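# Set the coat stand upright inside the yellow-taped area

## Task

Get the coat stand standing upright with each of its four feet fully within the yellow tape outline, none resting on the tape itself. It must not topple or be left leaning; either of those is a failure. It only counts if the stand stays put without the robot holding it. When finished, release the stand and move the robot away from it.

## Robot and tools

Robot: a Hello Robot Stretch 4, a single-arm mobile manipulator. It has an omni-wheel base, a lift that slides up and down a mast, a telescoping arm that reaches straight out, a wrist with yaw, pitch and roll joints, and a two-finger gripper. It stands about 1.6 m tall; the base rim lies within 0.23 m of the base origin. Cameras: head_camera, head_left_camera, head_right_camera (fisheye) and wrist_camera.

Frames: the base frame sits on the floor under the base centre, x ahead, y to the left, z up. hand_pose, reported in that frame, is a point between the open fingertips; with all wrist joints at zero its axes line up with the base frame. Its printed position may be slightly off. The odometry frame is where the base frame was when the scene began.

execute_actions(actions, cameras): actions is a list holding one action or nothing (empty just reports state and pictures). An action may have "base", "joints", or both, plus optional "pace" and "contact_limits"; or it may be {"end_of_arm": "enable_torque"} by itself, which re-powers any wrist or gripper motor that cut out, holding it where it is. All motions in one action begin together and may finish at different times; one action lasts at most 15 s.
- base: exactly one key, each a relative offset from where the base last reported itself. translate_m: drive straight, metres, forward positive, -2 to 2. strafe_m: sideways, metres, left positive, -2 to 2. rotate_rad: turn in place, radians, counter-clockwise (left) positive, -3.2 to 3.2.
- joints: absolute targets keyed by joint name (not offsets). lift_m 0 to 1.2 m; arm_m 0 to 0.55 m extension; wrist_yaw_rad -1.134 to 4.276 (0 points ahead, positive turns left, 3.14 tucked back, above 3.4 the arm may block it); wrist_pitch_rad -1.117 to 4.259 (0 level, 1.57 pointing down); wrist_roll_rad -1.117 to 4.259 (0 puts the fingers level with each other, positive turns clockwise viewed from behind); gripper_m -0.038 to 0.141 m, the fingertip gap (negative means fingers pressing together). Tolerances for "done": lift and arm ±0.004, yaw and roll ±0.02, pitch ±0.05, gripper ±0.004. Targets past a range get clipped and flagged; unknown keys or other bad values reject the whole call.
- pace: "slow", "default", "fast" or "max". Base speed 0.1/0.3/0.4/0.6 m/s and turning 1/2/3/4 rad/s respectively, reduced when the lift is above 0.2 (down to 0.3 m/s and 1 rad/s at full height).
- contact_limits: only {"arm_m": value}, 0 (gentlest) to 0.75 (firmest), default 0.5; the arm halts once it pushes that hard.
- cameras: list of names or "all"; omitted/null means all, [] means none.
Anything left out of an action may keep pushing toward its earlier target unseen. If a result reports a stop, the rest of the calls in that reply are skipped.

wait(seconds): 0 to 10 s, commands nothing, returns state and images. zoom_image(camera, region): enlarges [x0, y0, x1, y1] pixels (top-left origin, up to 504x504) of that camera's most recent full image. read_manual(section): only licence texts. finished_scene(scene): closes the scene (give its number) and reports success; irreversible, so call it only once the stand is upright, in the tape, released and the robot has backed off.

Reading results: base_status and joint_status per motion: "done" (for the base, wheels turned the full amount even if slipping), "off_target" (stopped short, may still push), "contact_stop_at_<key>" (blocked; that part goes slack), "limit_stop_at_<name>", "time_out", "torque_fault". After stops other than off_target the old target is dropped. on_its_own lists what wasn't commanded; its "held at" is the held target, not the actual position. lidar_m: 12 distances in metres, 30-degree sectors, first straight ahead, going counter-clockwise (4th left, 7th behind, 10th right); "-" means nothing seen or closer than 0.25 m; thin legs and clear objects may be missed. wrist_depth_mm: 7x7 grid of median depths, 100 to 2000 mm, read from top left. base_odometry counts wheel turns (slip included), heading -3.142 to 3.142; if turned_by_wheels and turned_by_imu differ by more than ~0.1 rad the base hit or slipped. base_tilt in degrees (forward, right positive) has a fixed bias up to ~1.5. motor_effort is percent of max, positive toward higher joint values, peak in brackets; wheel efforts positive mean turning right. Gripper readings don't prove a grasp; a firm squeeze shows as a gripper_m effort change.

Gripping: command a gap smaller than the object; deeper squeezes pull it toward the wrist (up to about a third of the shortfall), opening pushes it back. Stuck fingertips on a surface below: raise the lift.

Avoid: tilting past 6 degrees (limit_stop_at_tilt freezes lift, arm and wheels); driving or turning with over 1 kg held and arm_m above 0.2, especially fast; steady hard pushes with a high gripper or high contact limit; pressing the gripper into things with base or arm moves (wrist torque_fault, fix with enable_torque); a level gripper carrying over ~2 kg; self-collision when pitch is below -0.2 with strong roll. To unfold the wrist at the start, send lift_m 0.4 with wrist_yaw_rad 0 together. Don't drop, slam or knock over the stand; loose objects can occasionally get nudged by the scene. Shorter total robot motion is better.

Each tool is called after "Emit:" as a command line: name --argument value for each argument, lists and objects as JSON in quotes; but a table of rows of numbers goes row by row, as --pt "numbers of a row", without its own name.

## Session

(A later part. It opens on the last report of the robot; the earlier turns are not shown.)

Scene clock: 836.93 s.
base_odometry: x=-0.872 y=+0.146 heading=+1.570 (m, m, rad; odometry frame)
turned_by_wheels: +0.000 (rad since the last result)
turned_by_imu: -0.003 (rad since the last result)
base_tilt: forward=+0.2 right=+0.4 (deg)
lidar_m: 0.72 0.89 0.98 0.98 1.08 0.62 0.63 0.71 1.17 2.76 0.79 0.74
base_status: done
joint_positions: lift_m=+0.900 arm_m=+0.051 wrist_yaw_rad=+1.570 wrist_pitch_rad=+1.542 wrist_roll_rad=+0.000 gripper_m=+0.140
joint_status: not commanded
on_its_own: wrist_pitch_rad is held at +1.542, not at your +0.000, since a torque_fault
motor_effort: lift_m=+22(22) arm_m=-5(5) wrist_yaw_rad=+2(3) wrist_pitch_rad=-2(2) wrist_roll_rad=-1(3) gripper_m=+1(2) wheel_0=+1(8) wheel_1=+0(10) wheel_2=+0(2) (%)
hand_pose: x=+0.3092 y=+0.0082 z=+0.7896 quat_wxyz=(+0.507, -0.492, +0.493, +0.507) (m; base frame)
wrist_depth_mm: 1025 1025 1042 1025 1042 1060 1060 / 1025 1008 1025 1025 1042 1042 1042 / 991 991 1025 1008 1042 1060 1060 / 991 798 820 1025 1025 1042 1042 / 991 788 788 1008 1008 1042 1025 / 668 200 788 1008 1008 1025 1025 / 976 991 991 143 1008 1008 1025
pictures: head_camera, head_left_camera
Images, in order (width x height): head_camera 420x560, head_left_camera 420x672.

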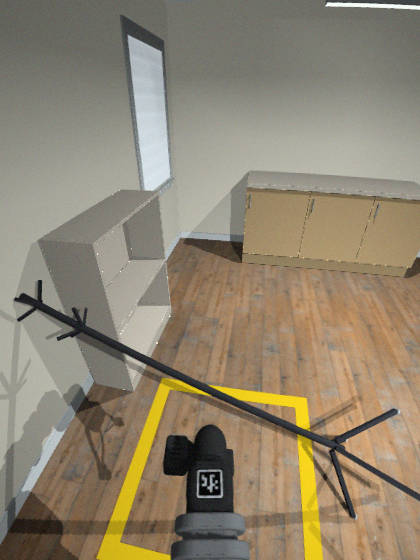

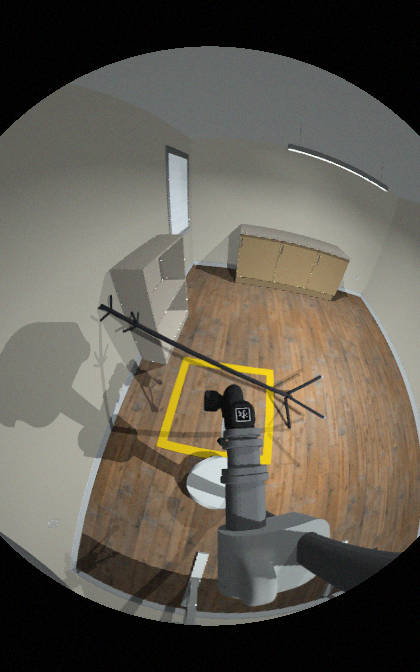

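Emit:
execute_actions --actions '[{"base":{"rotate_rad":-0.28},"joints":{"arm_m":0.26,"wrist_pitch_rad":1.57}}]' --cameras '[]'

Emit:
execute_actions --actions '[{"base":{"translate_m":0.3}}]' --cameras '["wrist_camera","head_left_camera"]'

Scene clock: 855.37 s.
base_odometry: x=-0.872 y=+0.146 heading=+1.290 (m, m, rad; odometry frame)
turned_by_wheels: -0.280 (rad since the last result)
turned_by_imu: -0.280 (rad since the last result)
base_tilt: forward=+0.2 right=+0.5 (deg)
lidar_m: 0.73 0.76 1.04 0.96 0.98 1.29 0.62 0.64 0.83 2.75 0.86 0.75
base_status: done
joint_positions: lift_m=+0.900 arm_m=+0.259 wrist_yaw_rad=+1.570 wrist_pitch_rad=+1.570 wrist_roll_rad=+0.000 gripper_m=+0.140
joint_status: all done
motor_effort: lift_m=+22(22) arm_m=+5(6) wrist_yaw_rad=+0(1) wrist_pitch_rad=-2(2) wrist_roll_rad=-1(1) gripper_m=+2(0) wheel_0=+0(6) wheel_1=+0(2) wheel_2=+0(7) (%)
hand_pose: x=+0.5174 y=+0.0002 z=+0.7895 quat_wxyz=(+0.501, -0.499, +0.500, +0.500) (m; base frame)
wrist_depth_mm: 991 1008 1008 1025 1042 1042 1042 / 991 1008 1008 1025 1042 1042 1060 / 788 1008 1025 1025 1025 1025 1042 / 778 798 1008 1025 1008 1042 1042 / 788 788 1008 1008 1025 1025 1042 / 788 200 1008 1008 1025 1025 1025 / 991 1008 1008 143 1008 1025 1025
pictures: none
No camera images: the call's "cameras" was empty. Leave "cameras" out to get every camera's image.

Scene clock: 857.83 s.
base_odometry: x=-0.789 y=+0.434 heading=+1.291 (m, m, rad; odometry frame)
turned_by_wheels: +0.000 (rad since the last result)
turned_by_imu: -0.003 (rad since the last result)
base_tilt: forward=+0.2 right=+0.4 (deg)
lidar_m: 0.41 0.45 0.62 1.01 1.02 1.34 0.92 0.95 1.25 2.74 0.57 0.47
base_status: done
joint_positions: lift_m=+0.900 arm_m=+0.259 wrist_yaw_rad=+1.570 wrist_pitch_rad=+1.570 wrist_roll_rad=+0.000 gripper_m=+0.140
joint_status: not commanded
motor_effort: lift_m=+22(22) arm_m=+5(5) wrist_yaw_rad=+1(1) wrist_pitch_rad=+0(1) wrist_roll_rad=-2(2) gripper_m=+1(2) wheel_0=+1(6) wheel_1=+0(4) wheel_2=+1(8) (%)
hand_pose: x=+0.5175 y=+0.0002 z=+0.7895 quat_wxyz=(+0.501, -0.499, +0.500, +0.500) (m; base frame)
wrist_depth_mm: 1008 1008 1008 1025 1008 1042 1060 / 1008 1008 1025 1025 1042 1060 1042 / 798 991 1008 1025 1025 1008 1042 / 788 809 1008 1008 1042 1042 1025 / 778 788 1008 1008 1008 1025 1042 / 778 200 1008 1008 1008 1025 1025 / 991 991 1008 143 1025 1025 1042
pictures: head_left_camera, wrist_camera
Images, in order (width x height): head_left_camera 420x672, wrist_camera 616x392.

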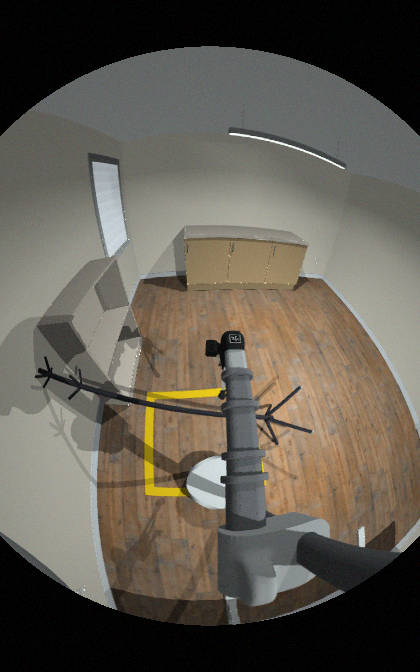

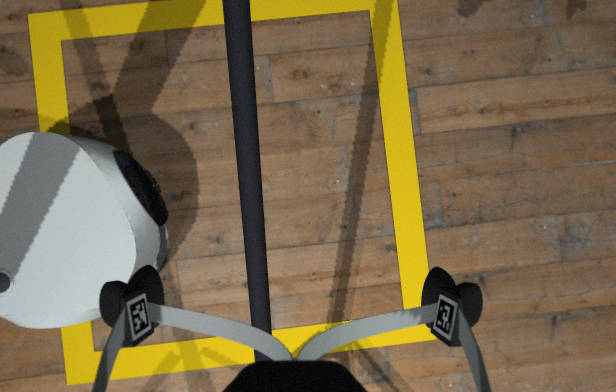

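Emit:
execute_actions --actions '[{"base":{"strafe_m":0.4},"joints":{"arm_m":0.17}}]' --cameras '["wrist_camera"]'

Scene clock: 876.63 s.
base_odometry: x=-1.174 y=+0.545 heading=+1.291 (m, m, rad; odometry frame)
turned_by_wheels: +0.000 (rad since the last result)
turned_by_imu: -0.003 (rad since the last result)
base_tilt: forward=+0.2 right=+0.5 (deg)
lidar_m: 0.40 0.43 0.53 0.61 0.63 0.82 1.57 1.01 1.25 1.12 0.64 0.47
base_status: done
joint_positions: lift_m=+0.900 arm_m=+0.171 wrist_yaw_rad=+1.570 wrist_pitch_rad=+1.570 wrist_roll_rad=+0.000 gripper_m=+0.140
joint_status: all done
motor_effort: lift_m=+22(22) arm_m=-5(1) wrist_yaw_rad=+2(2) wrist_pitch_rad=-1(1) wrist_roll_rad=-2(1) gripper_m=+3(2) wheel_0=+0(9) wheel_1=+0(8) wheel_2=+0(1) (%)
hand_pose: x=+0.4292 y=+0.0002 z=+0.7896 quat_wxyz=(+0.501, -0.499, +0.500, +0.500) (m; base frame)
wrist_depth_mm: 991 1008 1008 1025 917 931 931 / 1008 1008 1008 1025 1042 1042 1042 / 991 1008 1025 1025 1042 1025 1042 / 788 798 991 1008 1025 1025 1042 / 778 798 991 1008 1025 1008 1025 / 788 200 1008 1008 1025 1025 1060 / 991 991 1008 143 1025 1008 1025
pictures: wrist_camera
Images, in order (width x height): wrist_camera 616x392.

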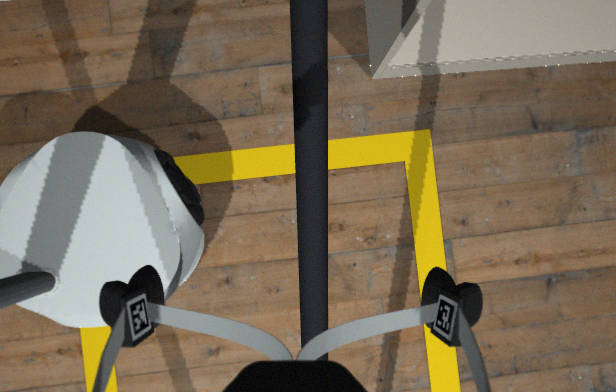

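Emit:
execute_actions --actions '[{"base":{"strafe_m":0.13}}]' --cameras '["wrist_camera"]'

Scene clock: 887.60 s.
base_odometry: x=-1.299 y=+0.581 heading=+1.291 (m, m, rad; odometry frame)
turned_by_wheels: +0.000 (rad since the last result)
turned_by_imu: -0.002 (rad since the last result)
base_tilt: forward=+0.2 right=+0.5 (deg)
lidar_m: 0.42 0.44 0.51 0.48 0.48 0.62 1.40 1.07 1.27 1.19 0.63 0.46
base_status: done
joint_positions: lift_m=+0.900 arm_m=+0.171 wrist_yaw_rad=+1.570 wrist_pitch_rad=+1.570 wrist_roll_rad=+0.000 gripper_m=+0.140
joint_status: not commanded
motor_effort: lift_m=+22(22) arm_m=-5(5) wrist_yaw_rad=+3(1) wrist_pitch_rad=-1(2) wrist_roll_rad=-1(1) gripper_m=-2(1) wheel_0=+2(8) wheel_1=-2(12) wheel_2=+1(1) (%)
hand_pose: x=+0.4292 y=+0.0002 z=+0.7896 quat_wxyz=(+0.501, -0.499, +0.500, +0.500) (m; base frame)
wrist_depth_mm: 904 960 1008 960 732 477 480 / 991 1008 1025 1008 866 931 931 / 991 1008 1025 1008 1025 1025 1042 / 788 798 1008 1025 1025 1025 1025 / 788 798 1025 1025 1025 1025 1042 / 788 200 1008 1025 1025 1042 1025 / 991 991 1008 143 1025 1025 1042
pictures: wrist_camera
Images, in order (width x height): wrist_camera 616x392.

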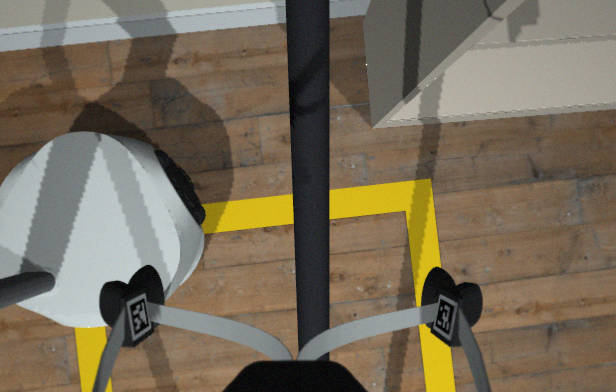

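Emit:
execute_actions --actions '[{"joints":{"lift_m":0.83}}]' --cameras '[]'

Emit:
execute_actions --actions '[{"joints":{"gripper_m":-0.038}}]' --cameras '["wrist_camera"]'

Scene clock: 893.67 s.
base_odometry: x=-1.299 y=+0.581 heading=+1.291 (m, m, rad; odometry frame)
turned_by_wheels: +0.000 (rad since the last result)
turned_by_imu: -0.001 (rad since the last result)
base_tilt: forward=+0.2 right=+0.5 (deg)
lidar_m: 0.43 0.43 0.52 0.46 0.48 0.64 1.37 1.06 1.26 1.19 0.65 0.43
base_status: not commanded
joint_positions: lift_m=+0.830 arm_m=+0.171 wrist_yaw_rad=+1.570 wrist_pitch_rad=+1.570 wrist_roll_rad=+0.000 gripper_m=+0.140
joint_status: all done
motor_effort: lift_m=+17(21) arm_m=-5(5) wrist_yaw_rad=+2(2) wrist_pitch_rad=-1(0) wrist_roll_rad=-1(3) gripper_m=-1(2) wheel_0=+2(2) wheel_1=-2(2) wheel_2=+1(1) (%)
hand_pose: x=+0.4292 y=+0.0002 z=+0.7199 quat_wxyz=(+0.501, -0.499, +0.500, +0.500) (m; base frame)
wrist_depth_mm: 904 931 946 224 741 492 866 / 931 931 946 236 854 854 854 / 723 931 931 248 946 946 976 / 723 723 931 265 946 960 960 / 723 723 946 285 960 946 960 / 715 200 931 946 946 946 960 / 917 931 917 142 946 946 960
pictures: none
No camera images: the call's "cameras" was empty. Leave "cameras" out to get every camera's image.

Scene clock: 896.30 s.
base_odometry: x=-1.299 y=+0.581 heading=+1.291 (m, m, rad; odometry frame)
turned_by_wheels: +0.000 (rad since the last result)
turned_by_imu: -0.001 (rad since the last result)
base_tilt: forward=+0.1 right=+0.5 (deg)
lidar_m: 0.42 0.42 0.54 0.46 0.48 0.65 1.39 1.05 1.32 1.19 0.63 0.44
base_status: not commanded
joint_positions: lift_m=+0.830 arm_m=+0.171 wrist_yaw_rad=+1.570 wrist_pitch_rad=+1.570 wrist_roll_rad=+0.000 gripper_m=-0.038
joint_status: all done
motor_effort: lift_m=+17(18) arm_m=-5(5) wrist_yaw_rad=+2(0) wrist_pitch_rad=-1(2) wrist_roll_rad=-3(3) gripper_m=-18(19) wheel_0=+2(2) wheel_1=-1(2) wheel_2=+1(1) (%)
hand_pose: x=+0.4292 y=+0.0002 z=+0.7199 quat_wxyz=(+0.501, -0.499, +0.500, +0.500) (m; base frame)
wrist_depth_mm: 891 931 931 224 732 492 878 / 931 931 946 236 866 866 866 / 715 946 931 249 946 960 960 / 715 723 946 265 946 960 960 / 723 732 946 281 946 960 960 / 715 723 184 200 946 960 960 / 917 153 917 140 960 960 946
pictures: wrist_camera
Images, in order (width x height): wrist_camera 616x392.

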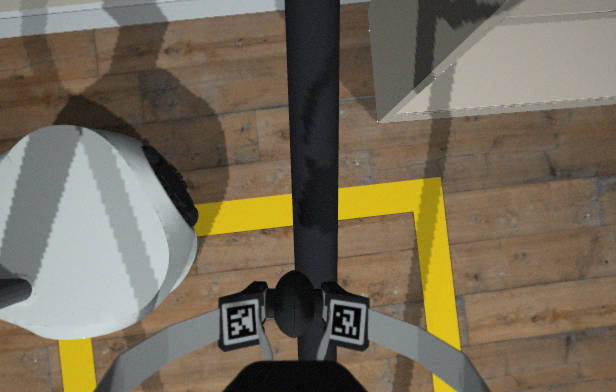

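Emit:
execute_actions --actions '[{"joints":{"gripper_m":0.12}}]' --cameras '[]'

Emit:
execute_actions --actions '[{"joints":{"lift_m":0.73}}]' --cameras '[]'

Emit:
execute_actions --actions '[{"joints":{"gripper_m":-0.038}}]' --cameras '["wrist_camera"]'

Scene clock: 905.87 s.
base_odometry: x=-1.299 y=+0.581 heading=+1.291 (m, m, rad; odometry frame)
turned_by_wheels: +0.000 (rad since the last result)
turned_by_imu: -0.002 (rad since the last result)
base_tilt: forward=+0.2 right=+0.5 (deg)
lidar_m: 0.41 0.45 0.51 0.46 0.48 0.61 1.36 1.07 1.30 1.22 0.63 0.43
base_status: not commanded
joint_positions: lift_m=+0.830 arm_m=+0.171 wrist_yaw_rad=+1.570 wrist_pitch_rad=+1.570 wrist_roll_rad=+0.000 gripper_m=+0.120
joint_status: all done
motor_effort: lift_m=+17(18) arm_m=-5(5) wrist_yaw_rad=+1(1) wrist_pitch_rad=-1(0) wrist_roll_rad=-2(1) gripper_m=-2(20) wheel_0=+2(2) wheel_1=-1(2) wheel_2=+1(1) (%)
hand_pose: x=+0.4292 y=+0.0002 z=+0.7199 quat_wxyz=(+0.501, -0.499, +0.500, +0.500) (m; base frame)
wrist_depth_mm: 904 946 960 224 723 492 866 / 931 931 946 235 854 866 866 / 723 946 946 249 946 976 960 / 715 723 946 265 946 946 960 / 723 715 931 283 946 946 960 / 715 206 931 946 216 960 960 / 917 931 931 136 960 976 946
pictures: none
No camera images: the call's "cameras" was empty. Leave "cameras" out to get every camera's image.

Scene clock: 907.30 s.
base_odometry: x=-1.299 y=+0.581 heading=+1.291 (m, m, rad; odometry frame)
turned_by_wheels: +0.000 (rad since the last result)
turned_by_imu: +0.000 (rad since the last result)
base_tilt: forward=+0.2 right=+0.5 (deg)
lidar_m: 0.42 0.44 0.50 0.48 0.50 0.62 1.40 1.07 1.30 1.20 0.63 0.45
base_status: not commanded
joint_positions: lift_m=+0.730 arm_m=+0.171 wrist_yaw_rad=+1.570 wrist_pitch_rad=+1.570 wrist_roll_rad=+0.000 gripper_m=+0.120
joint_status: all done
motor_effort: lift_m=+17(17) arm_m=-5(5) wrist_yaw_rad=+1(0) wrist_pitch_rad=-1(1) wrist_roll_rad=-2(2) gripper_m=-1(1) wheel_0=+2(2) wheel_1=-1(2) wheel_2=+0(1) (%)
hand_pose: x=+0.4292 y=+0.0002 z=+0.6200 quat_wxyz=(+0.501, -0.499, +0.500, +0.500) (m; base frame)
wrist_depth_mm: 831 831 842 135 661 508 768 / 831 842 842 142 759 759 768 / 621 831 842 150 854 854 866 / 621 627 831 158 854 854 866 / 621 621 842 168 842 866 866 / 615 206 842 179 198 866 866 / 831 831 831 135 842 854 866
pictures: none
No camera images: the call's "cameras" was empty. Leave "cameras" out to get every camera's image.

Scene clock: 909.60 s.
base_odometry: x=-1.299 y=+0.581 heading=+1.291 (m, m, rad; odometry frame)
turned_by_wheels: +0.000 (rad since the last result)
turned_by_imu: -0.001 (rad since the last result)
base_tilt: forward=+0.2 right=+0.4 (deg)
lidar_m: 0.41 0.42 0.51 0.48 0.50 0.62 1.39 1.07 1.30 1.21 0.61 0.43
base_status: not commanded
joint_positions: lift_m=+0.730 arm_m=+0.171 wrist_yaw_rad=+1.570 wrist_pitch_rad=+1.570 wrist_roll_rad=+0.000 gripper_m=-0.037
joint_status: all done
motor_effort: lift_m=+25(25) arm_m=-5(5) wrist_yaw_rad=+1(3) wrist_pitch_rad=-2(7) wrist_roll_rad=+0(2) gripper_m=-20(23) wheel_0=+2(2) wheel_1=-2(2) wheel_2=+1(1) (%)
hand_pose: x=+0.4291 y=+0.0002 z=+0.6193 quat_wxyz=(+0.501, -0.499, +0.500, +0.500) (m; base frame)
wrist_depth_mm: 842 831 842 118 759 484 759 / 831 831 842 124 788 759 759 / 621 831 831 131 842 854 854 / 621 627 831 138 842 842 854 / 621 627 842 147 854 842 854 / 615 621 181 157 842 854 854 / 831 154 842 147 842 842 854
pictures: wrist_camera
Images, in order (width x height): wrist_camera 616x392.

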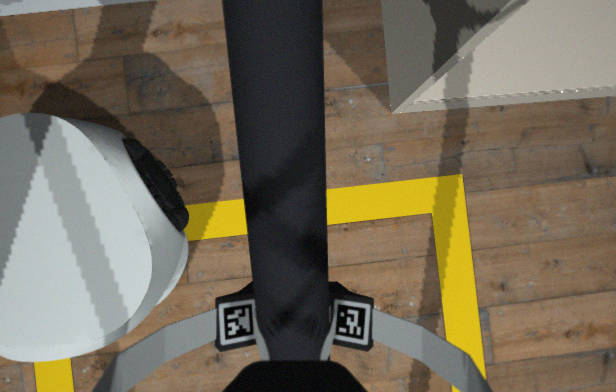

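Emit:
execute_actions --actions '[{"base":{"strafe_m":-0.075},"joints":{"lift_m":0.86,"wrist_pitch_rad":1.3},"pace":"slow"}]' --cameras '["head_left_camera"]'

Scene clock: 931.10 s.
base_odometry: x=-1.227 y=+0.560 heading=+1.291 (m, m, rad; odometry frame)
turned_by_wheels: +0.000 (rad since the last result)
turned_by_imu: -0.002 (rad since the last result)
base_tilt: forward=+0.2 right=+0.5 (deg)
lidar_m: 0.40 0.41 0.52 0.55 0.57 0.72 1.62 1.03 1.29 1.15 0.61 0.44
base_status: done
joint_positions: lift_m=+0.859 arm_m=+0.171 wrist_yaw_rad=+1.568 wrist_pitch_rad=+1.309 wrist_roll_rad=+0.000 gripper_m=-0.037
joint_status: all done
on_its_own: wrist_pitch_rad is at rest, and its effort (-27) is outside its rest range (-23 to +23)
motor_effort: lift_m=+30(35) arm_m=-4(4) wrist_yaw_rad=+4(5) wrist_pitch_rad=-27(38) wrist_roll_rad=-1(2) gripper_m=-20(20) wheel_0=+0(6) wheel_1=-3(8) wheel_2=+0(2) (%)
hand_pose: x=+0.4293 y=+0.0744 z=+0.7587 quat_wxyz=(+0.562, -0.430, +0.431, +0.560) (m; base frame)
wrist_depth_mm: 715 741 732 138 707 433 525 / 866 904 904 142 741 508 512 / 1025 1060 1060 146 866 960 976 / 1025 1042 1025 150 1008 1025 1025 / 960 831 991 156 991 991 1008 / 732 732 182 162 946 946 976 / 707 153 891 148 917 917 946
pictures: head_left_camera
Images, in order (width x height): head_left_camera 420x672.

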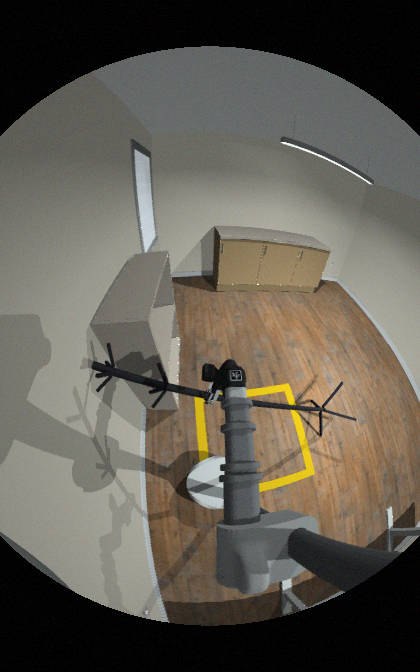

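Emit:
execute_actions --actions '[{"base":{"strafe_m":-0.08},"joints":{"lift_m":0.96,"wrist_pitch_rad":1.0},"pace":"slow"}]' --cameras '["head_left_camera"]'

Scene clock: 937.73 s.
base_odometry: x=-1.150 y=+0.538 heading=+1.291 (m, m, rad; odometry frame)
turned_by_wheels: +0.000 (rad since the last result)
turned_by_imu: -0.001 (rad since the last result)
base_tilt: forward=+0.2 right=+0.4 (deg)
lidar_m: 0.40 0.40 0.55 0.63 0.66 0.85 1.51 0.98 1.27 1.14 0.62 0.45
base_status: done
joint_positions: lift_m=+0.959 arm_m=+0.171 wrist_yaw_rad=+1.572 wrist_pitch_rad=+1.000 wrist_roll_rad=+0.000 gripper_m=-0.037
joint_status: all done
motor_effort: lift_m=+27(33) arm_m=-4(4) wrist_yaw_rad=-4(5) wrist_pitch_rad=+1(39) wrist_roll_rad=+0(1) gripper_m=-19(18) wheel_0=+5(4) wheel_1=-1(4) wheel_2=+1(1) (%)
hand_pose: x=+0.4289 y=+0.1560 z=+0.8950 quat_wxyz=(+0.620, -0.339, +0.339, +0.621) (m; base frame)
wrist_depth_mm: 615 627 171 167 521 404 668 / 691 723 741 166 707 466 788 / 798 842 866 165 732 732 768 / 960 1025 1025 165 750 683 707 / 1160 1160 1205 165 1025 1118 1118 / 1098 1098 181 165 1042 1118 1098 / 1025 153 1025 136 1025 1025 1060
pictures: head_left_camera
Images, in order (width x height): head_left_camera 420x672.

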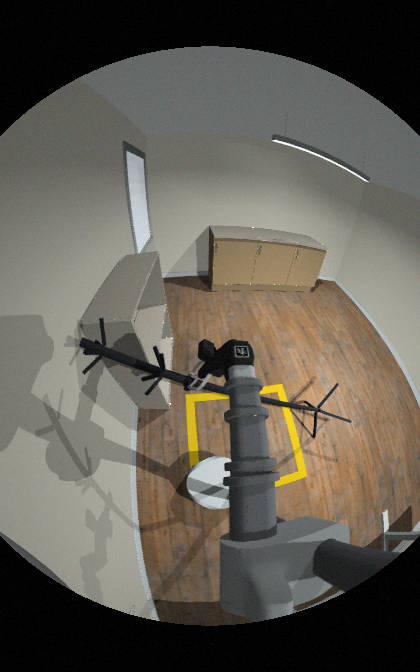

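Emit:
execute_actions --actions '[{"base":{"strafe_m":-0.04},"joints":{"lift_m":1.06,"wrist_pitch_rad":0.8},"pace":"slow"}]' --cameras '["head_left_camera"]'

Scene clock: 943.97 s.
base_odometry: x=-1.112 y=+0.527 heading=+1.291 (m, m, rad; odometry frame)
turned_by_wheels: +0.000 (rad since the last result)
turned_by_imu: -0.002 (rad since the last result)
base_tilt: forward=+0.2 right=+0.5 (deg)
lidar_m: 0.41 0.38 0.53 0.67 0.69 0.88 1.22 0.98 1.28 1.15 0.62 0.42
base_status: done
joint_positions: lift_m=+1.059 arm_m=+0.171 wrist_yaw_rad=+1.570 wrist_pitch_rad=+0.811 wrist_roll_rad=+0.000 gripper_m=-0.037
joint_status: all done
on_its_own: wrist_pitch_rad is at rest, and its effort (-33) is outside its rest range (-23 to +23)
motor_effort: lift_m=+28(32) arm_m=-5(5) wrist_yaw_rad=+1(4) wrist_pitch_rad=-33(45) wrist_roll_rad=+0(1) gripper_m=-18(20) wheel_0=+2(5) wheel_1=-3(5) wheel_2=+0(1) (%)
hand_pose: x=+0.4292 y=+0.1986 z=+1.0284 quat_wxyz=(+0.650, -0.279, +0.279, +0.650) (m; base frame)
wrist_depth_mm: 597 609 627 627 640 427 410 / 654 676 691 741 683 455 741 / 732 750 778 114 707 500 831 / 842 831 842 170 183 904 931 / 960 991 1025 169 750 831 842 / 1118 1182 182 167 768 1205 1205 / 1182 153 1182 137 1042 1138 1182
pictures: head_left_camera
Images, in order (width x height): head_left_camera 420x672.

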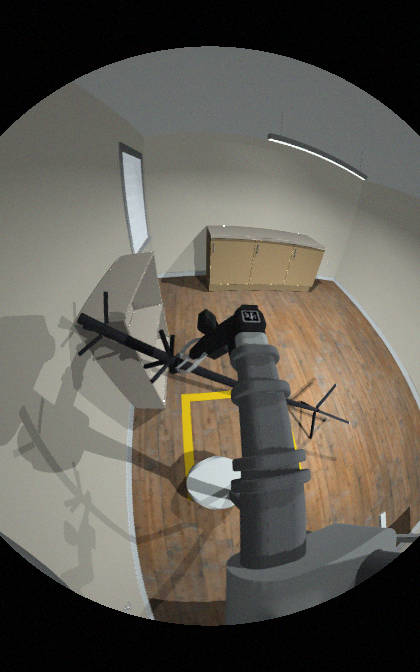

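Emit:
execute_actions --actions '[{"joints":{"lift_m":1.2,"wrist_pitch_rad":0.65},"pace":"slow"}]' --cameras '["head_left_camera","head_camera"]'

Scene clock: 951.63 s.
base_odometry: x=-1.112 y=+0.527 heading=+1.290 (m, m, rad; odometry frame)
turned_by_wheels: -0.001 (rad since the last result)
turned_by_imu: -0.002 (rad since the last result)
base_tilt: forward=+0.2 right=+0.5 (deg)
lidar_m: 0.40 0.42 0.52 0.66 0.69 0.91 1.78 0.99 1.27 3.08 0.64 0.43
base_status: not commanded
joint_positions: lift_m=+1.198 arm_m=+0.171 wrist_yaw_rad=+1.567 wrist_pitch_rad=+0.674 wrist_roll_rad=+0.000 gripper_m=-0.037
joint_status: all done
on_its_own: wrist_pitch_rad is at rest, and its effort (-69) is outside its rest range (-23 to +23)
motor_effort: lift_m=+31(31) arm_m=-4(4) wrist_yaw_rad=+9(16) wrist_pitch_rad=-69(97) wrist_roll_rad=-1(1) gripper_m=-17(19) wheel_0=-3(5) wheel_1=-2(3) wheel_2=-1(2) (%)
hand_pose: x=+0.4299 y=+0.2251 z=+1.1965 quat_wxyz=(+0.669, -0.233, +0.234, +0.666) (m; base frame)
wrist_depth_mm: 564 585 597 179 640 668 683 / 621 640 654 176 715 723 741 / 676 699 715 741 683 621 627 / 732 750 798 820 699 496 530 / 820 866 175 167 549 931 991 / 946 976 181 166 609 991 991 / 1060 153 1205 137 809 842 904
pictures: head_camera, head_left_camera
Images, in order (width x height): head_camera 420x560, head_left_camera 420x672.

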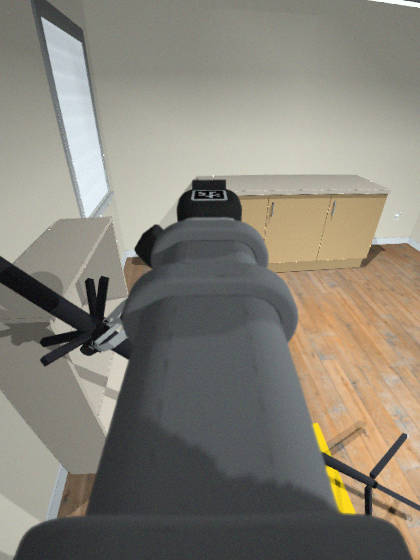

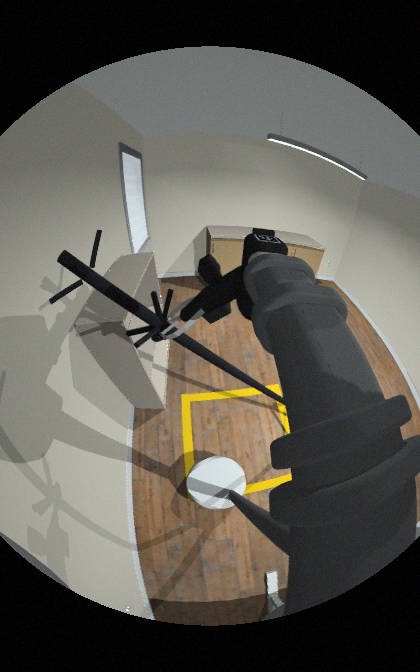

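Emit:
execute_actions --actions '[{"base":{"strafe_m":0.25},"pace":"slow"}]' --cameras '["head_left_camera","head_camera"]'

Scene clock: 960.83 s.
base_odometry: x=-1.352 y=+0.596 heading=+1.290 (m, m, rad; odometry frame)
turned_by_wheels: -0.001 (rad since the last result)
turned_by_imu: -0.004 (rad since the last result)
base_tilt: forward=+0.2 right=+0.5 (deg)
lidar_m: 0.40 0.42 0.47 0.40 0.42 0.55 1.21 1.09 1.31 3.32 0.60 0.42
base_status: done
joint_positions: lift_m=+1.198 arm_m=+0.171 wrist_yaw_rad=+1.567 wrist_pitch_rad=+0.674 wrist_roll_rad=+0.000 gripper_m=-0.037
joint_status: not commanded
on_its_own: wrist_pitch_rad is at rest, and its effort (-71) is outside its rest range (-23 to +23)
motor_effort: lift_m=+31(31) arm_m=-4(4) wrist_yaw_rad=+9(10) wrist_pitch_rad=-71(74) wrist_roll_rad=+0(0) gripper_m=-21(20) wheel_0=-6(10) wheel_1=+1(4) wheel_2=-1(1) (%)
hand_pose: x=+0.4299 y=+0.2250 z=+1.1964 quat_wxyz=(+0.668, -0.234, +0.234, +0.666) (m; base frame)
wrist_depth_mm: 353 364 373 178 399 413 430 / 382 397 407 175 442 459 469 / 418 436 445 459 484 504 525 / 455 462 492 504 535 477 517 / 512 530 176 167 189 436 433 / 580 603 182 166 521 397 377 / 661 153 732 137 634 353 332
pictures: head_camera, head_left_camera
Images, in order (width x height): head_camera 420x560, head_left_camera 420x672.

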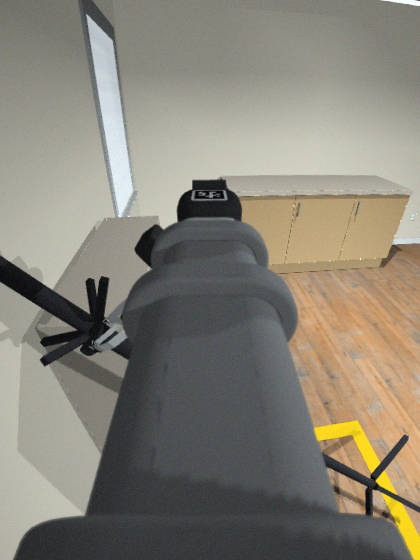

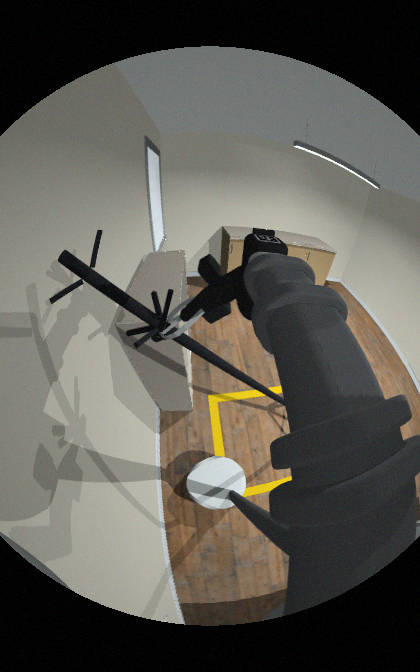

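Emit:
execute_actions --actions '[]' --cameras '["head_right_camera"]'

Scene clock: 1053.57 s.
base_odometry: x=-1.352 y=+0.596 heading=+1.290 (m, m, rad; odometry frame)
turned_by_wheels: +0.000 (rad since the last result)
turned_by_imu: -0.001 (rad since the last result)
base_tilt: forward=+0.2 right=+0.5 (deg)
lidar_m: 0.41 0.43 0.47 0.41 0.41 0.56 1.20 1.10 1.29 3.31 0.63 0.44
base_status: done
joint_positions: lift_m=+1.198 arm_m=+0.171 wrist_yaw_rad=+1.567 wrist_pitch_rad=+0.674 wrist_roll_rad=+0.000 gripper_m=-0.037
joint_status: not commanded
on_its_own: wrist_pitch_rad is at rest, and its effort (-70) is outside its rest range (-23 to +23)
motor_effort: lift_m=+31(31) arm_m=-4(4) wrist_yaw_rad=+9(10) wrist_pitch_rad=-70(74) wrist_roll_rad=+0(0) gripper_m=-21(20) wheel_0=-6(10) wheel_1=+1(4) wheel_2=-1(1) (%)
hand_pose: x=+0.4299 y=+0.2250 z=+1.1964 quat_wxyz=(+0.668, -0.234, +0.234, +0.666) (m; base frame)
wrist_depth_mm: 351 364 373 178 399 415 427 / 382 397 404 175 439 455 473 / 418 436 442 462 484 504 525 / 455 466 492 504 535 477 512 / 512 530 175 168 189 436 436 / 574 603 182 167 521 399 377 / 661 153 723 137 634 353 332
pictures: head_right_camera
Images, in order (width x height): head_right_camera 420x672.

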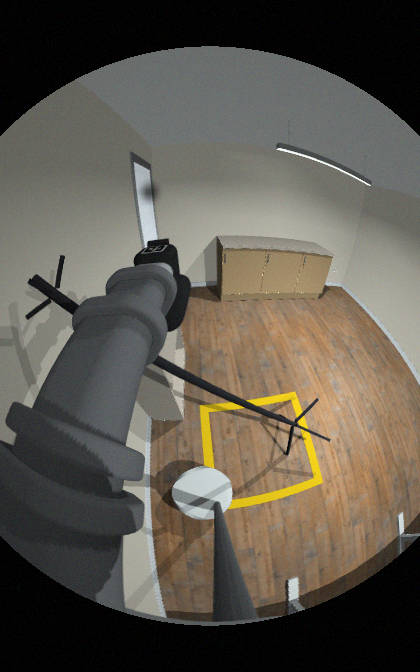

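Emit:
execute_actions --actions '[{"joints":{"gripper_m":0.05},"pace":"slow"}]' --cameras '["head_right_camera"]'

Scene clock: 1062.33 s.
base_odometry: x=-1.352 y=+0.596 heading=+1.290 (m, m, rad; odometry frame)
turned_by_wheels: +0.001 (rad since the last result)
turned_by_imu: -0.001 (rad since the last result)
base_tilt: forward=+0.2 right=+0.5 (deg)
lidar_m: 0.41 0.42 0.47 0.42 0.43 0.54 1.23 1.10 1.31 3.32 0.60 0.43
base_status: not commanded
joint_positions: lift_m=+1.199 arm_m=+0.171 wrist_yaw_rad=+1.571 wrist_pitch_rad=+0.661 wrist_roll_rad=-0.001 gripper_m=+0.050
joint_status: all done
on_its_own: wrist_pitch_rad is at rest, and its effort (-31) is outside its rest range (-23 to +23)
motor_effort: lift_m=+26(31) arm_m=-4(4) wrist_yaw_rad=+0(9) wrist_pitch_rad=-31(71) wrist_roll_rad=+2(2) gripper_m=-4(19) wheel_0=+0(6) wheel_1=+1(1) wheel_2=+1(1) (%)
hand_pose: x=+0.4291 y=+0.2278 z=+1.1999 quat_wxyz=(+0.669, -0.230, +0.229, +0.669) (m; base frame)
wrist_depth_mm: 349 359 368 373 397 404 424 / 379 392 399 407 433 449 459 / 410 424 436 445 480 492 517 / 452 455 484 215 517 530 549 / 500 517 206 208 544 449 452 / 564 585 200 197 207 410 387 / 647 640 699 142 691 357 343
pictures: head_right_camera
Images, in order (width x height): head_right_camera 420x672.

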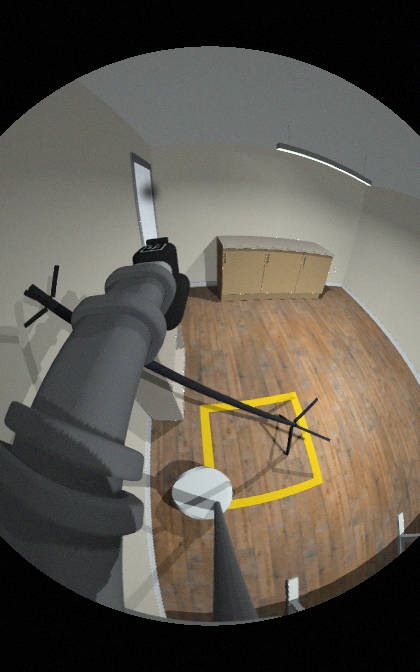

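Emit:
execute_actions --actions '[{"base":{"strafe_m":-0.22},"joints":{"lift_m":0.95,"wrist_pitch_rad":0.72},"pace":"slow"}]' --cameras '["head_right_camera","wrist_camera"]'

Scene clock: 1071.67 s.
base_odometry: x=-1.141 y=+0.536 heading=+1.290 (m, m, rad; odometry frame)
turned_by_wheels: +0.000 (rad since the last result)
turned_by_imu: -0.002 (rad since the last result)
base_tilt: forward=+0.2 right=+0.5 (deg)
lidar_m: 0.41 0.46 0.58 0.64 0.65 0.84 1.48 0.99 1.26 3.11 0.54 0.43
base_status: done
joint_positions: lift_m=+0.950 arm_m=+0.171 wrist_yaw_rad=+1.570 wrist_pitch_rad=+0.721 wrist_roll_rad=-0.001 gripper_m=+0.050
joint_status: all done
motor_effort: lift_m=+17(28) arm_m=-4(4) wrist_yaw_rad=+0(1) wrist_pitch_rad=-5(26) wrist_roll_rad=+0(3) gripper_m=-3(6) wheel_0=+2(7) wheel_1=-2(8) wheel_2=+1(1) (%)
hand_pose: x=+0.4292 y=+0.2166 z=+0.9379 quat_wxyz=(+0.662, -0.250, +0.249, +0.661) (m; base frame)
wrist_depth_mm: 549 564 580 213 603 392 597 / 597 621 634 210 654 397 668 / 654 683 707 206 676 449 741 / 732 768 778 204 691 500 842 / 820 854 891 201 715 750 788 / 946 976 203 199 206 676 699 / 1078 1078 1138 142 842 1060 1078
pictures: head_right_camera, wrist_camera
Images, in order (width x height): head_right_camera 420x672, wrist_camera 616x392.

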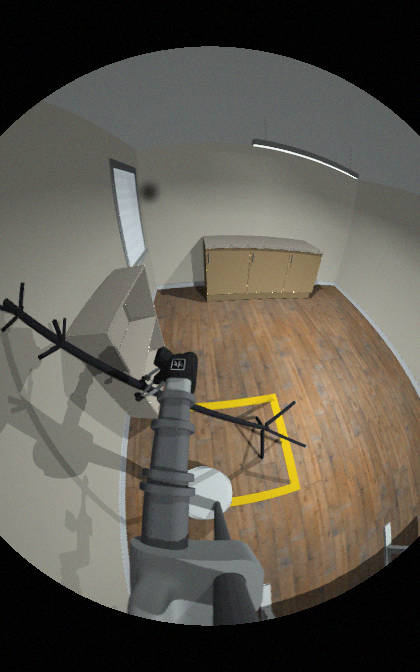

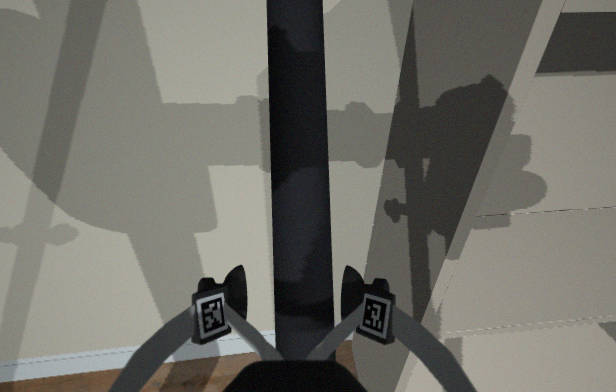

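Emit:
execute_actions --actions '[{"joints":{"gripper_m":-0.038}}]' --cameras '[]'

Emit:
execute_actions --actions '[{"joints":{"lift_m":1.08,"wrist_pitch_rad":0.6},"pace":"slow"}]' --cameras '["head_right_camera"]'

Scene clock: 1082.20 s.
base_odometry: x=-1.141 y=+0.536 heading=+1.291 (m, m, rad; odometry frame)
turned_by_wheels: +0.000 (rad since the last result)
turned_by_imu: -0.001 (rad since the last result)
base_tilt: forward=+0.2 right=+0.5 (deg)
lidar_m: 0.41 0.49 0.57 0.64 0.66 0.85 1.49 1.01 1.26 3.11 0.53 0.45
base_status: not commanded
joint_positions: lift_m=+0.950 arm_m=+0.171 wrist_yaw_rad=+1.571 wrist_pitch_rad=+0.724 wrist_roll_rad=-0.001 gripper_m=-0.037
joint_status: all done
motor_effort: lift_m=+20(20) arm_m=-4(4) wrist_yaw_rad=-2(11) wrist_pitch_rad=-12(12) wrist_roll_rad=+1(1) gripper_m=-22(23) wheel_0=+3(3) wheel_1=-2(2) wheel_2=+1(1) (%)
hand_pose: x=+0.4289 y=+0.2162 z=+0.9371 quat_wxyz=(+0.661, -0.251, +0.250, +0.662) (m; base frame)
wrist_depth_mm: 549 564 580 190 603 394 585 / 603 615 640 189 654 399 668 / 654 683 707 187 691 436 741 / 723 759 778 186 707 504 854 / 820 866 891 186 715 741 768 / 946 976 188 184 186 676 699 / 1060 158 1098 138 866 1025 1060
pictures: none
No camera images: the call's "cameras" was empty. Leave "cameras" out to get every camera's image.

Scene clock: 1084.10 s.
base_odometry: x=-1.140 y=+0.536 heading=+1.290 (m, m, rad; odometry frame)
turned_by_wheels: +0.000 (rad since the last result)
turned_by_imu: -0.001 (rad since the last result)
base_tilt: forward=+0.2 right=+0.5 (deg)
lidar_m: 0.39 0.43 0.51 0.65 0.64 0.84 1.49 1.00 1.28 3.10 0.51 0.36
base_status: not commanded
joint_positions: lift_m=+1.079 arm_m=+0.171 wrist_yaw_rad=+1.569 wrist_pitch_rad=+0.626 wrist_roll_rad=-0.001 gripper_m=-0.037
joint_status: all done
on_its_own: wrist_pitch_rad is at rest, and its effort (-75) is outside its rest range (-23 to +23)
motor_effort: lift_m=+33(38) arm_m=-4(4) wrist_yaw_rad=+4(9) wrist_pitch_rad=-75(94) wrist_roll_rad=+1(2) gripper_m=-20(23) wheel_0=-1(3) wheel_1=-1(2) wheel_2=+0(1) (%)
hand_pose: x=+0.4296 y=+0.2336 z=+1.0882 quat_wxyz=(+0.673, -0.218, +0.218, +0.672) (m; base frame)
wrist_depth_mm: 539 554 569 165 609 627 654 / 580 603 615 168 647 574 580 / 627 654 668 171 676 455 433 / 691 707 741 174 691 459 788 / 759 788 820 178 707 831 904 / 831 878 189 182 187 854 878 / 946 158 1025 142 683 723 768
pictures: head_right_camera
Images, in order (width x height): head_right_camera 420x672.

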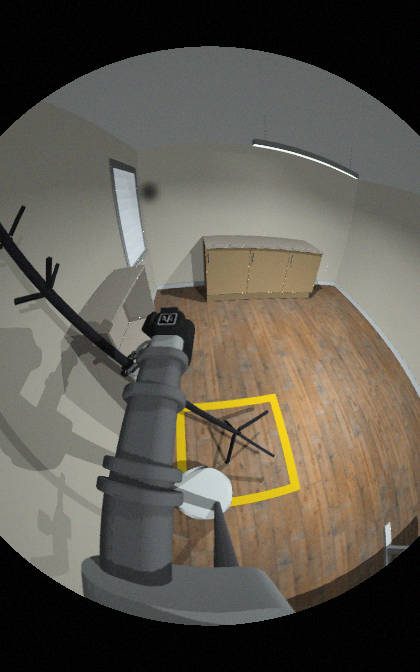

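Emit:
execute_actions --actions '[{"base":{"translate_m":-0.15},"joints":{"arm_m":0.27},"pace":"slow"}]' --cameras '[]'

Emit:
execute_actions --actions '[{"base":{"strafe_m":-0.195},"joints":{"lift_m":1.06,"wrist_pitch_rad":0.34},"pace":"slow"}]' --cameras '["head_right_camera","head_left_camera"]'

Scene clock: 1100.10 s.
base_odometry: x=-1.182 y=+0.391 heading=+1.290 (m, m, rad; odometry frame)
turned_by_wheels: +0.000 (rad since the last result)
turned_by_imu: -0.001 (rad since the last result)
base_tilt: forward=+0.2 right=+0.5 (deg)
lidar_m: 0.50 0.54 0.68 0.62 0.64 0.82 1.54 0.86 1.08 3.11 0.62 0.46
base_status: done
joint_positions: lift_m=+1.079 arm_m=+0.269 wrist_yaw_rad=+1.569 wrist_pitch_rad=+0.614 wrist_roll_rad=-0.001 gripper_m=-0.037
joint_status: all done
on_its_own: wrist_pitch_rad is at rest, and its effort (-43) is outside its rest range (-23 to +23)
motor_effort: lift_m=+29(33) arm_m=+5(5) wrist_yaw_rad=+3(7) wrist_pitch_rad=-43(75) wrist_roll_rad=+2(4) gripper_m=-24(22) wheel_0=-2(7) wheel_1=-1(7) wheel_2=+2(5) (%)
hand_pose: x=+0.5280 y=+0.2355 z=+1.0912 quat_wxyz=(+0.675, -0.214, +0.214, +0.673) (m; base frame)
wrist_depth_mm: 535 549 554 175 597 621 640 / 574 591 597 172 640 615 621 / 621 640 654 173 707 504 459 / 676 699 715 174 768 496 778 / 741 768 798 176 831 535 878 / 820 842 190 180 185 585 891 / 917 159 1008 144 820 627 778
pictures: none
No camera images: the call's "cameras" was empty. Leave "cameras" out to get every camera's image.

Scene clock: 1103.20 s.
base_odometry: x=-0.995 y=+0.338 heading=+1.290 (m, m, rad; odometry frame)
turned_by_wheels: +0.000 (rad since the last result)
turned_by_imu: +0.000 (rad since the last result)
base_tilt: forward=+0.2 right=+0.5 (deg)
lidar_m: 0.47 0.52 0.91 0.82 0.84 1.10 0.82 0.80 1.07 2.90 2.98 0.54
base_status: done
joint_positions: lift_m=+1.060 arm_m=+0.269 wrist_yaw_rad=+1.567 wrist_pitch_rad=+0.339 wrist_roll_rad=-0.001 gripper_m=-0.038
joint_status: all done
motor_effort: lift_m=+17(27) arm_m=+4(4) wrist_yaw_rad=+9(12) wrist_pitch_rad=+1(84) wrist_roll_rad=+1(3) gripper_m=-16(22) wheel_0=+3(10) wheel_1=-1(5) wheel_2=+1(2) (%)
hand_pose: x=+0.5288 y=+0.2717 z=+1.1425 quat_wxyz=(+0.698, -0.119, +0.119, +0.696) (m; base frame)
wrist_depth_mm: 691 715 732 165 778 809 842 / 723 741 759 163 831 842 878 / 741 768 788 162 854 891 917 / 778 809 831 162 831 668 668 / 820 854 878 163 854 917 960 / 854 904 186 163 676 960 1025 / 904 904 960 147 798 976 991
pictures: head_left_camera, head_right_camera
Images, in order (width x height): head_left_camera 420x672, head_right_camera 420x672.

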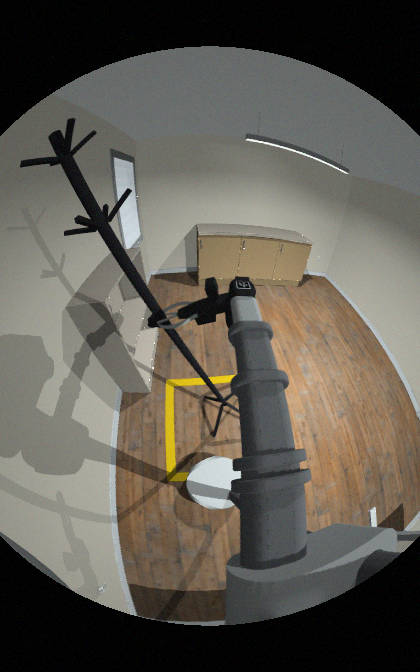

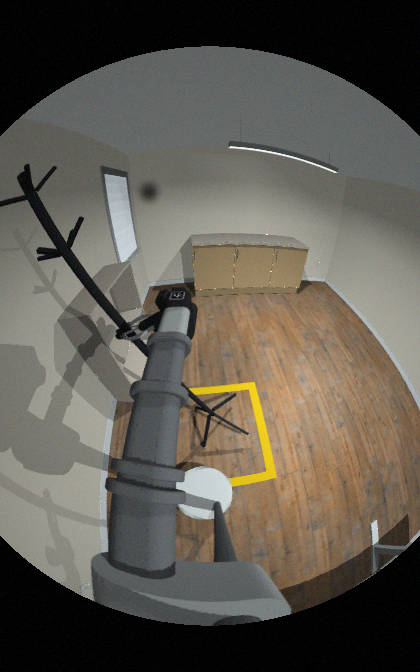

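Good, hub is staying near the centre. Next step.

Emit:
execute_actions --actions '[{"base":{"strafe_m":-0.16},"joints":{"lift_m":1.055,"wrist_pitch_rad":0.19},"pace":"slow"}]' --cameras '["head_right_camera","head_left_camera"]'

Scene clock: 1110.27 s.
base_odometry: x=-0.841 y=+0.293 heading=+1.290 (m, m, rad; odometry frame)
turned_by_wheels: +0.000 (rad since the last result)
turned_by_imu: -0.001 (rad since the last result)
base_tilt: forward=+0.2 right=+0.5 (deg)
lidar_m: 0.57 0.46 0.58 0.98 1.01 1.27 0.78 0.79 1.02 2.75 2.82 2.76
base_status: done
joint_positions: lift_m=+1.055 arm_m=+0.269 wrist_yaw_rad=+1.568 wrist_pitch_rad=+0.191 wrist_roll_rad=-0.001 gripper_m=-0.038
joint_status: all done
motor_effort: lift_m=+18(14) arm_m=+3(4) wrist_yaw_rad=+6(16) wrist_pitch_rad=-2(19) wrist_roll_rad=-1(2) gripper_m=-18(17) wheel_0=+4(6) wheel_1=-3(5) wheel_2=+0(1) (%)
hand_pose: x=+0.5286 y=+0.2830 z=+1.1787 quat_wxyz=(+0.705, -0.067, +0.067, +0.703) (m; base frame)
wrist_depth_mm: 854 866 904 123 960 991 1025 / 866 891 917 129 991 1025 1060 / 891 917 946 135 1025 1042 1078 / 904 946 960 142 1042 1078 1098 / 931 960 991 149 878 1042 1060 / 946 991 186 157 798 1078 1118 / 960 991 1042 144 866 1098 1138
pictures: head_left_camera, head_right_camera
Images, in order (width x height): head_left_camera 420x672, head_right_camera 420x672.

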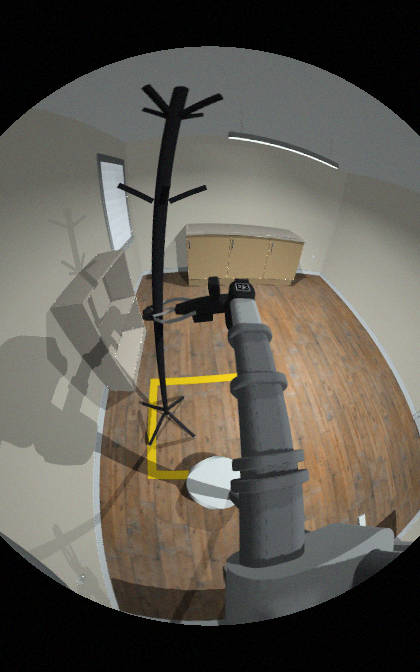

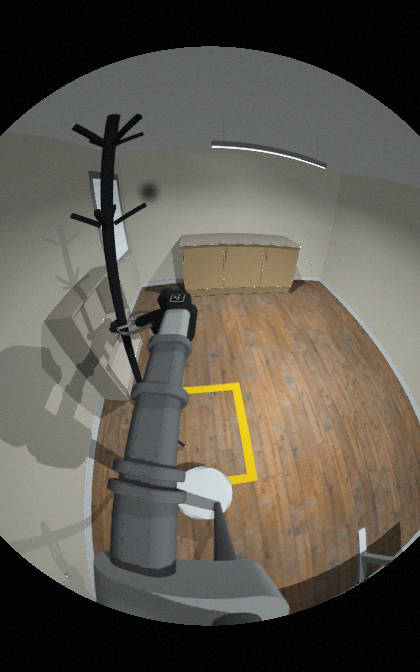

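Emit:
execute_actions --actions '[{"joints":{"gripper_m":0.07,"wrist_pitch_rad":0.0},"pace":"slow"}]' --cameras '["wrist_camera","head_left_camera"]'

Scene clock: 1140.63 s.
base_odometry: x=-0.841 y=+0.293 heading=+1.290 (m, m, rad; odometry frame)
turned_by_wheels: +0.000 (rad since the last result)
turned_by_imu: -0.002 (rad since the last result)
base_tilt: forward=+0.2 right=+0.5 (deg)
lidar_m: 0.65 0.52 1.06 0.97 0.99 1.27 0.78 0.78 1.03 2.77 2.82 2.74
base_status: not commanded
joint_positions: lift_m=+1.055 arm_m=+0.269 wrist_yaw_rad=+1.566 wrist_pitch_rad=+0.004 wrist_roll_rad=-0.001 gripper_m=+0.070
joint_status: all done
motor_effort: lift_m=+18(18) arm_m=+3(4) wrist_yaw_rad=+10(11) wrist_pitch_rad=-11(20) wrist_roll_rad=+1(1) gripper_m=-4(16) wheel_0=+2(3) wheel_1=-3(2) wheel_2=+0(0) (%)
hand_pose: x=+0.5290 y=+0.2881 z=+1.2323 quat_wxyz=(+0.709, -0.001, +0.001, +0.706) (m; base frame)
wrist_depth_mm: 891 946 976 187 1042 1060 1098 / 904 946 976 189 1042 1060 1118 / 917 931 960 193 1042 1078 1118 / 904 931 960 976 1025 1078 1098 / 904 917 960 991 1025 1078 1118 / 904 931 202 976 190 809 904 / 904 917 946 141 455 1008 1042
pictures: head_left_camera, wrist_camera
Images, in order (width x height): head_left_camera 420x672, wrist_camera 616x392.

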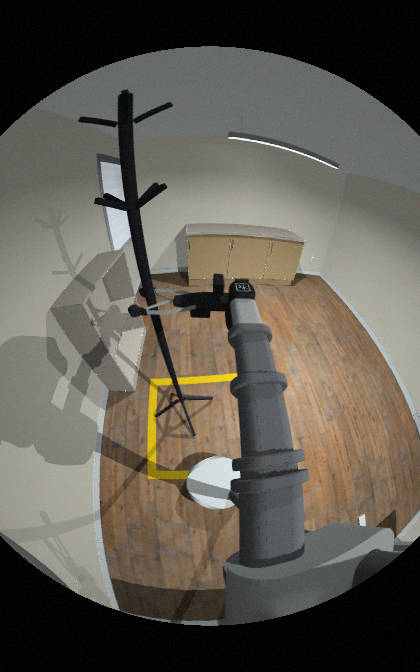

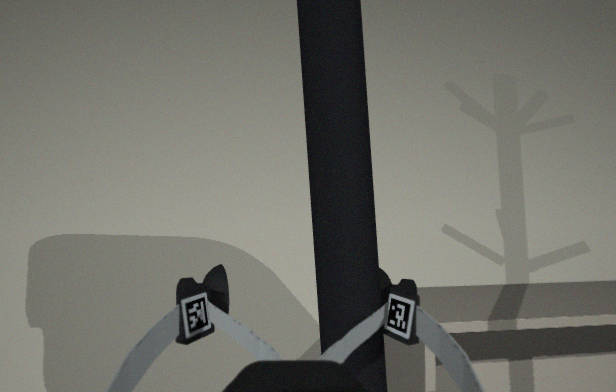

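Emit:
execute_actions --actions '[]'

Scene clock: 1169.97 s.
base_odometry: x=-0.841 y=+0.293 heading=+1.290 (m, m, rad; odometry frame)
turned_by_wheels: +0.000 (rad since the last result)
turned_by_imu: -0.001 (rad since the last result)
base_tilt: forward=+0.2 right=+0.5 (deg)
lidar_m: 0.67 0.49 1.05 0.96 1.01 1.29 0.79 0.80 1.04 2.75 2.81 2.75
base_status: not commanded
joint_positions: lift_m=+1.055 arm_m=+0.269 wrist_yaw_rad=+1.566 wrist_pitch_rad=+0.004 wrist_roll_rad=-0.001 gripper_m=+0.070
joint_status: all done
motor_effort: lift_m=+19(18) arm_m=+3(4) wrist_yaw_rad=+12(11) wrist_pitch_rad=-11(20) wrist_roll_rad=+0(1) gripper_m=-3(16) wheel_0=+2(3) wheel_1=-3(2) wheel_2=+0(0) (%)
hand_pose: x=+0.5290 y=+0.2881 z=+1.2323 quat_wxyz=(+0.709, -0.001, +0.001, +0.706) (m; base frame)
wrist_depth_mm: 904 931 960 187 1042 1078 1138 / 904 931 976 190 1042 1078 1118 / 904 931 976 193 1025 1060 1118 / 891 946 976 976 1025 1078 1118 / 891 931 976 976 1025 1098 1118 / 891 931 202 976 190 798 904 / 904 931 960 141 455 1008 1042
pictures: head_camera, head_left_camera, head_right_camera, wrist_camera
Images, in order (width x height): head_camera 420x560, head_left_camera 420x672, head_right_camera 420x672, wrist_camera 616x392.

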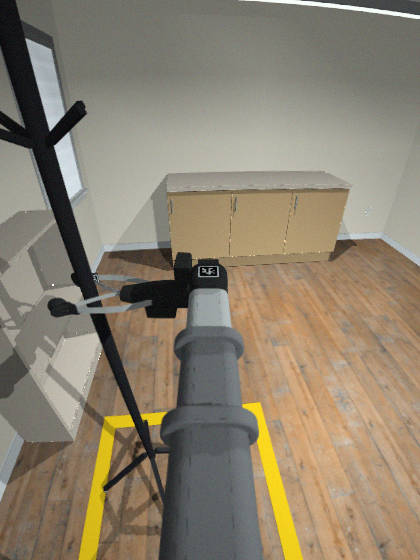

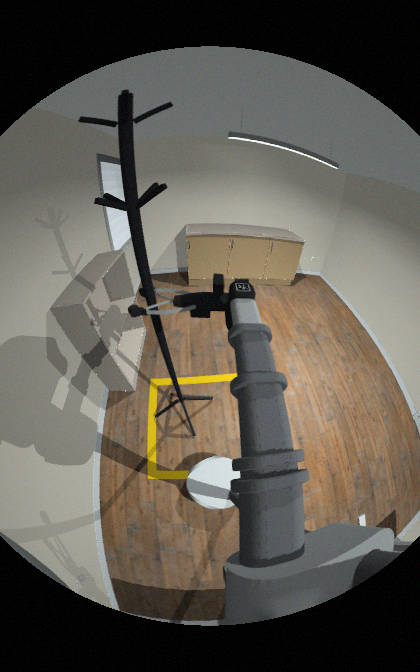

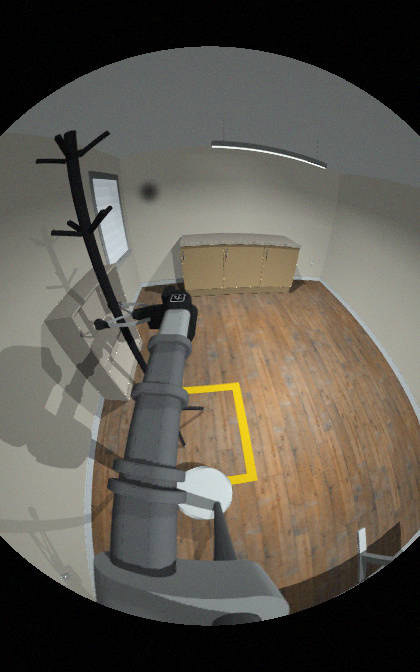

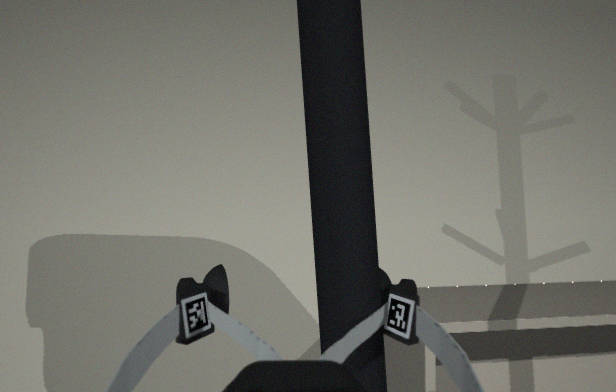

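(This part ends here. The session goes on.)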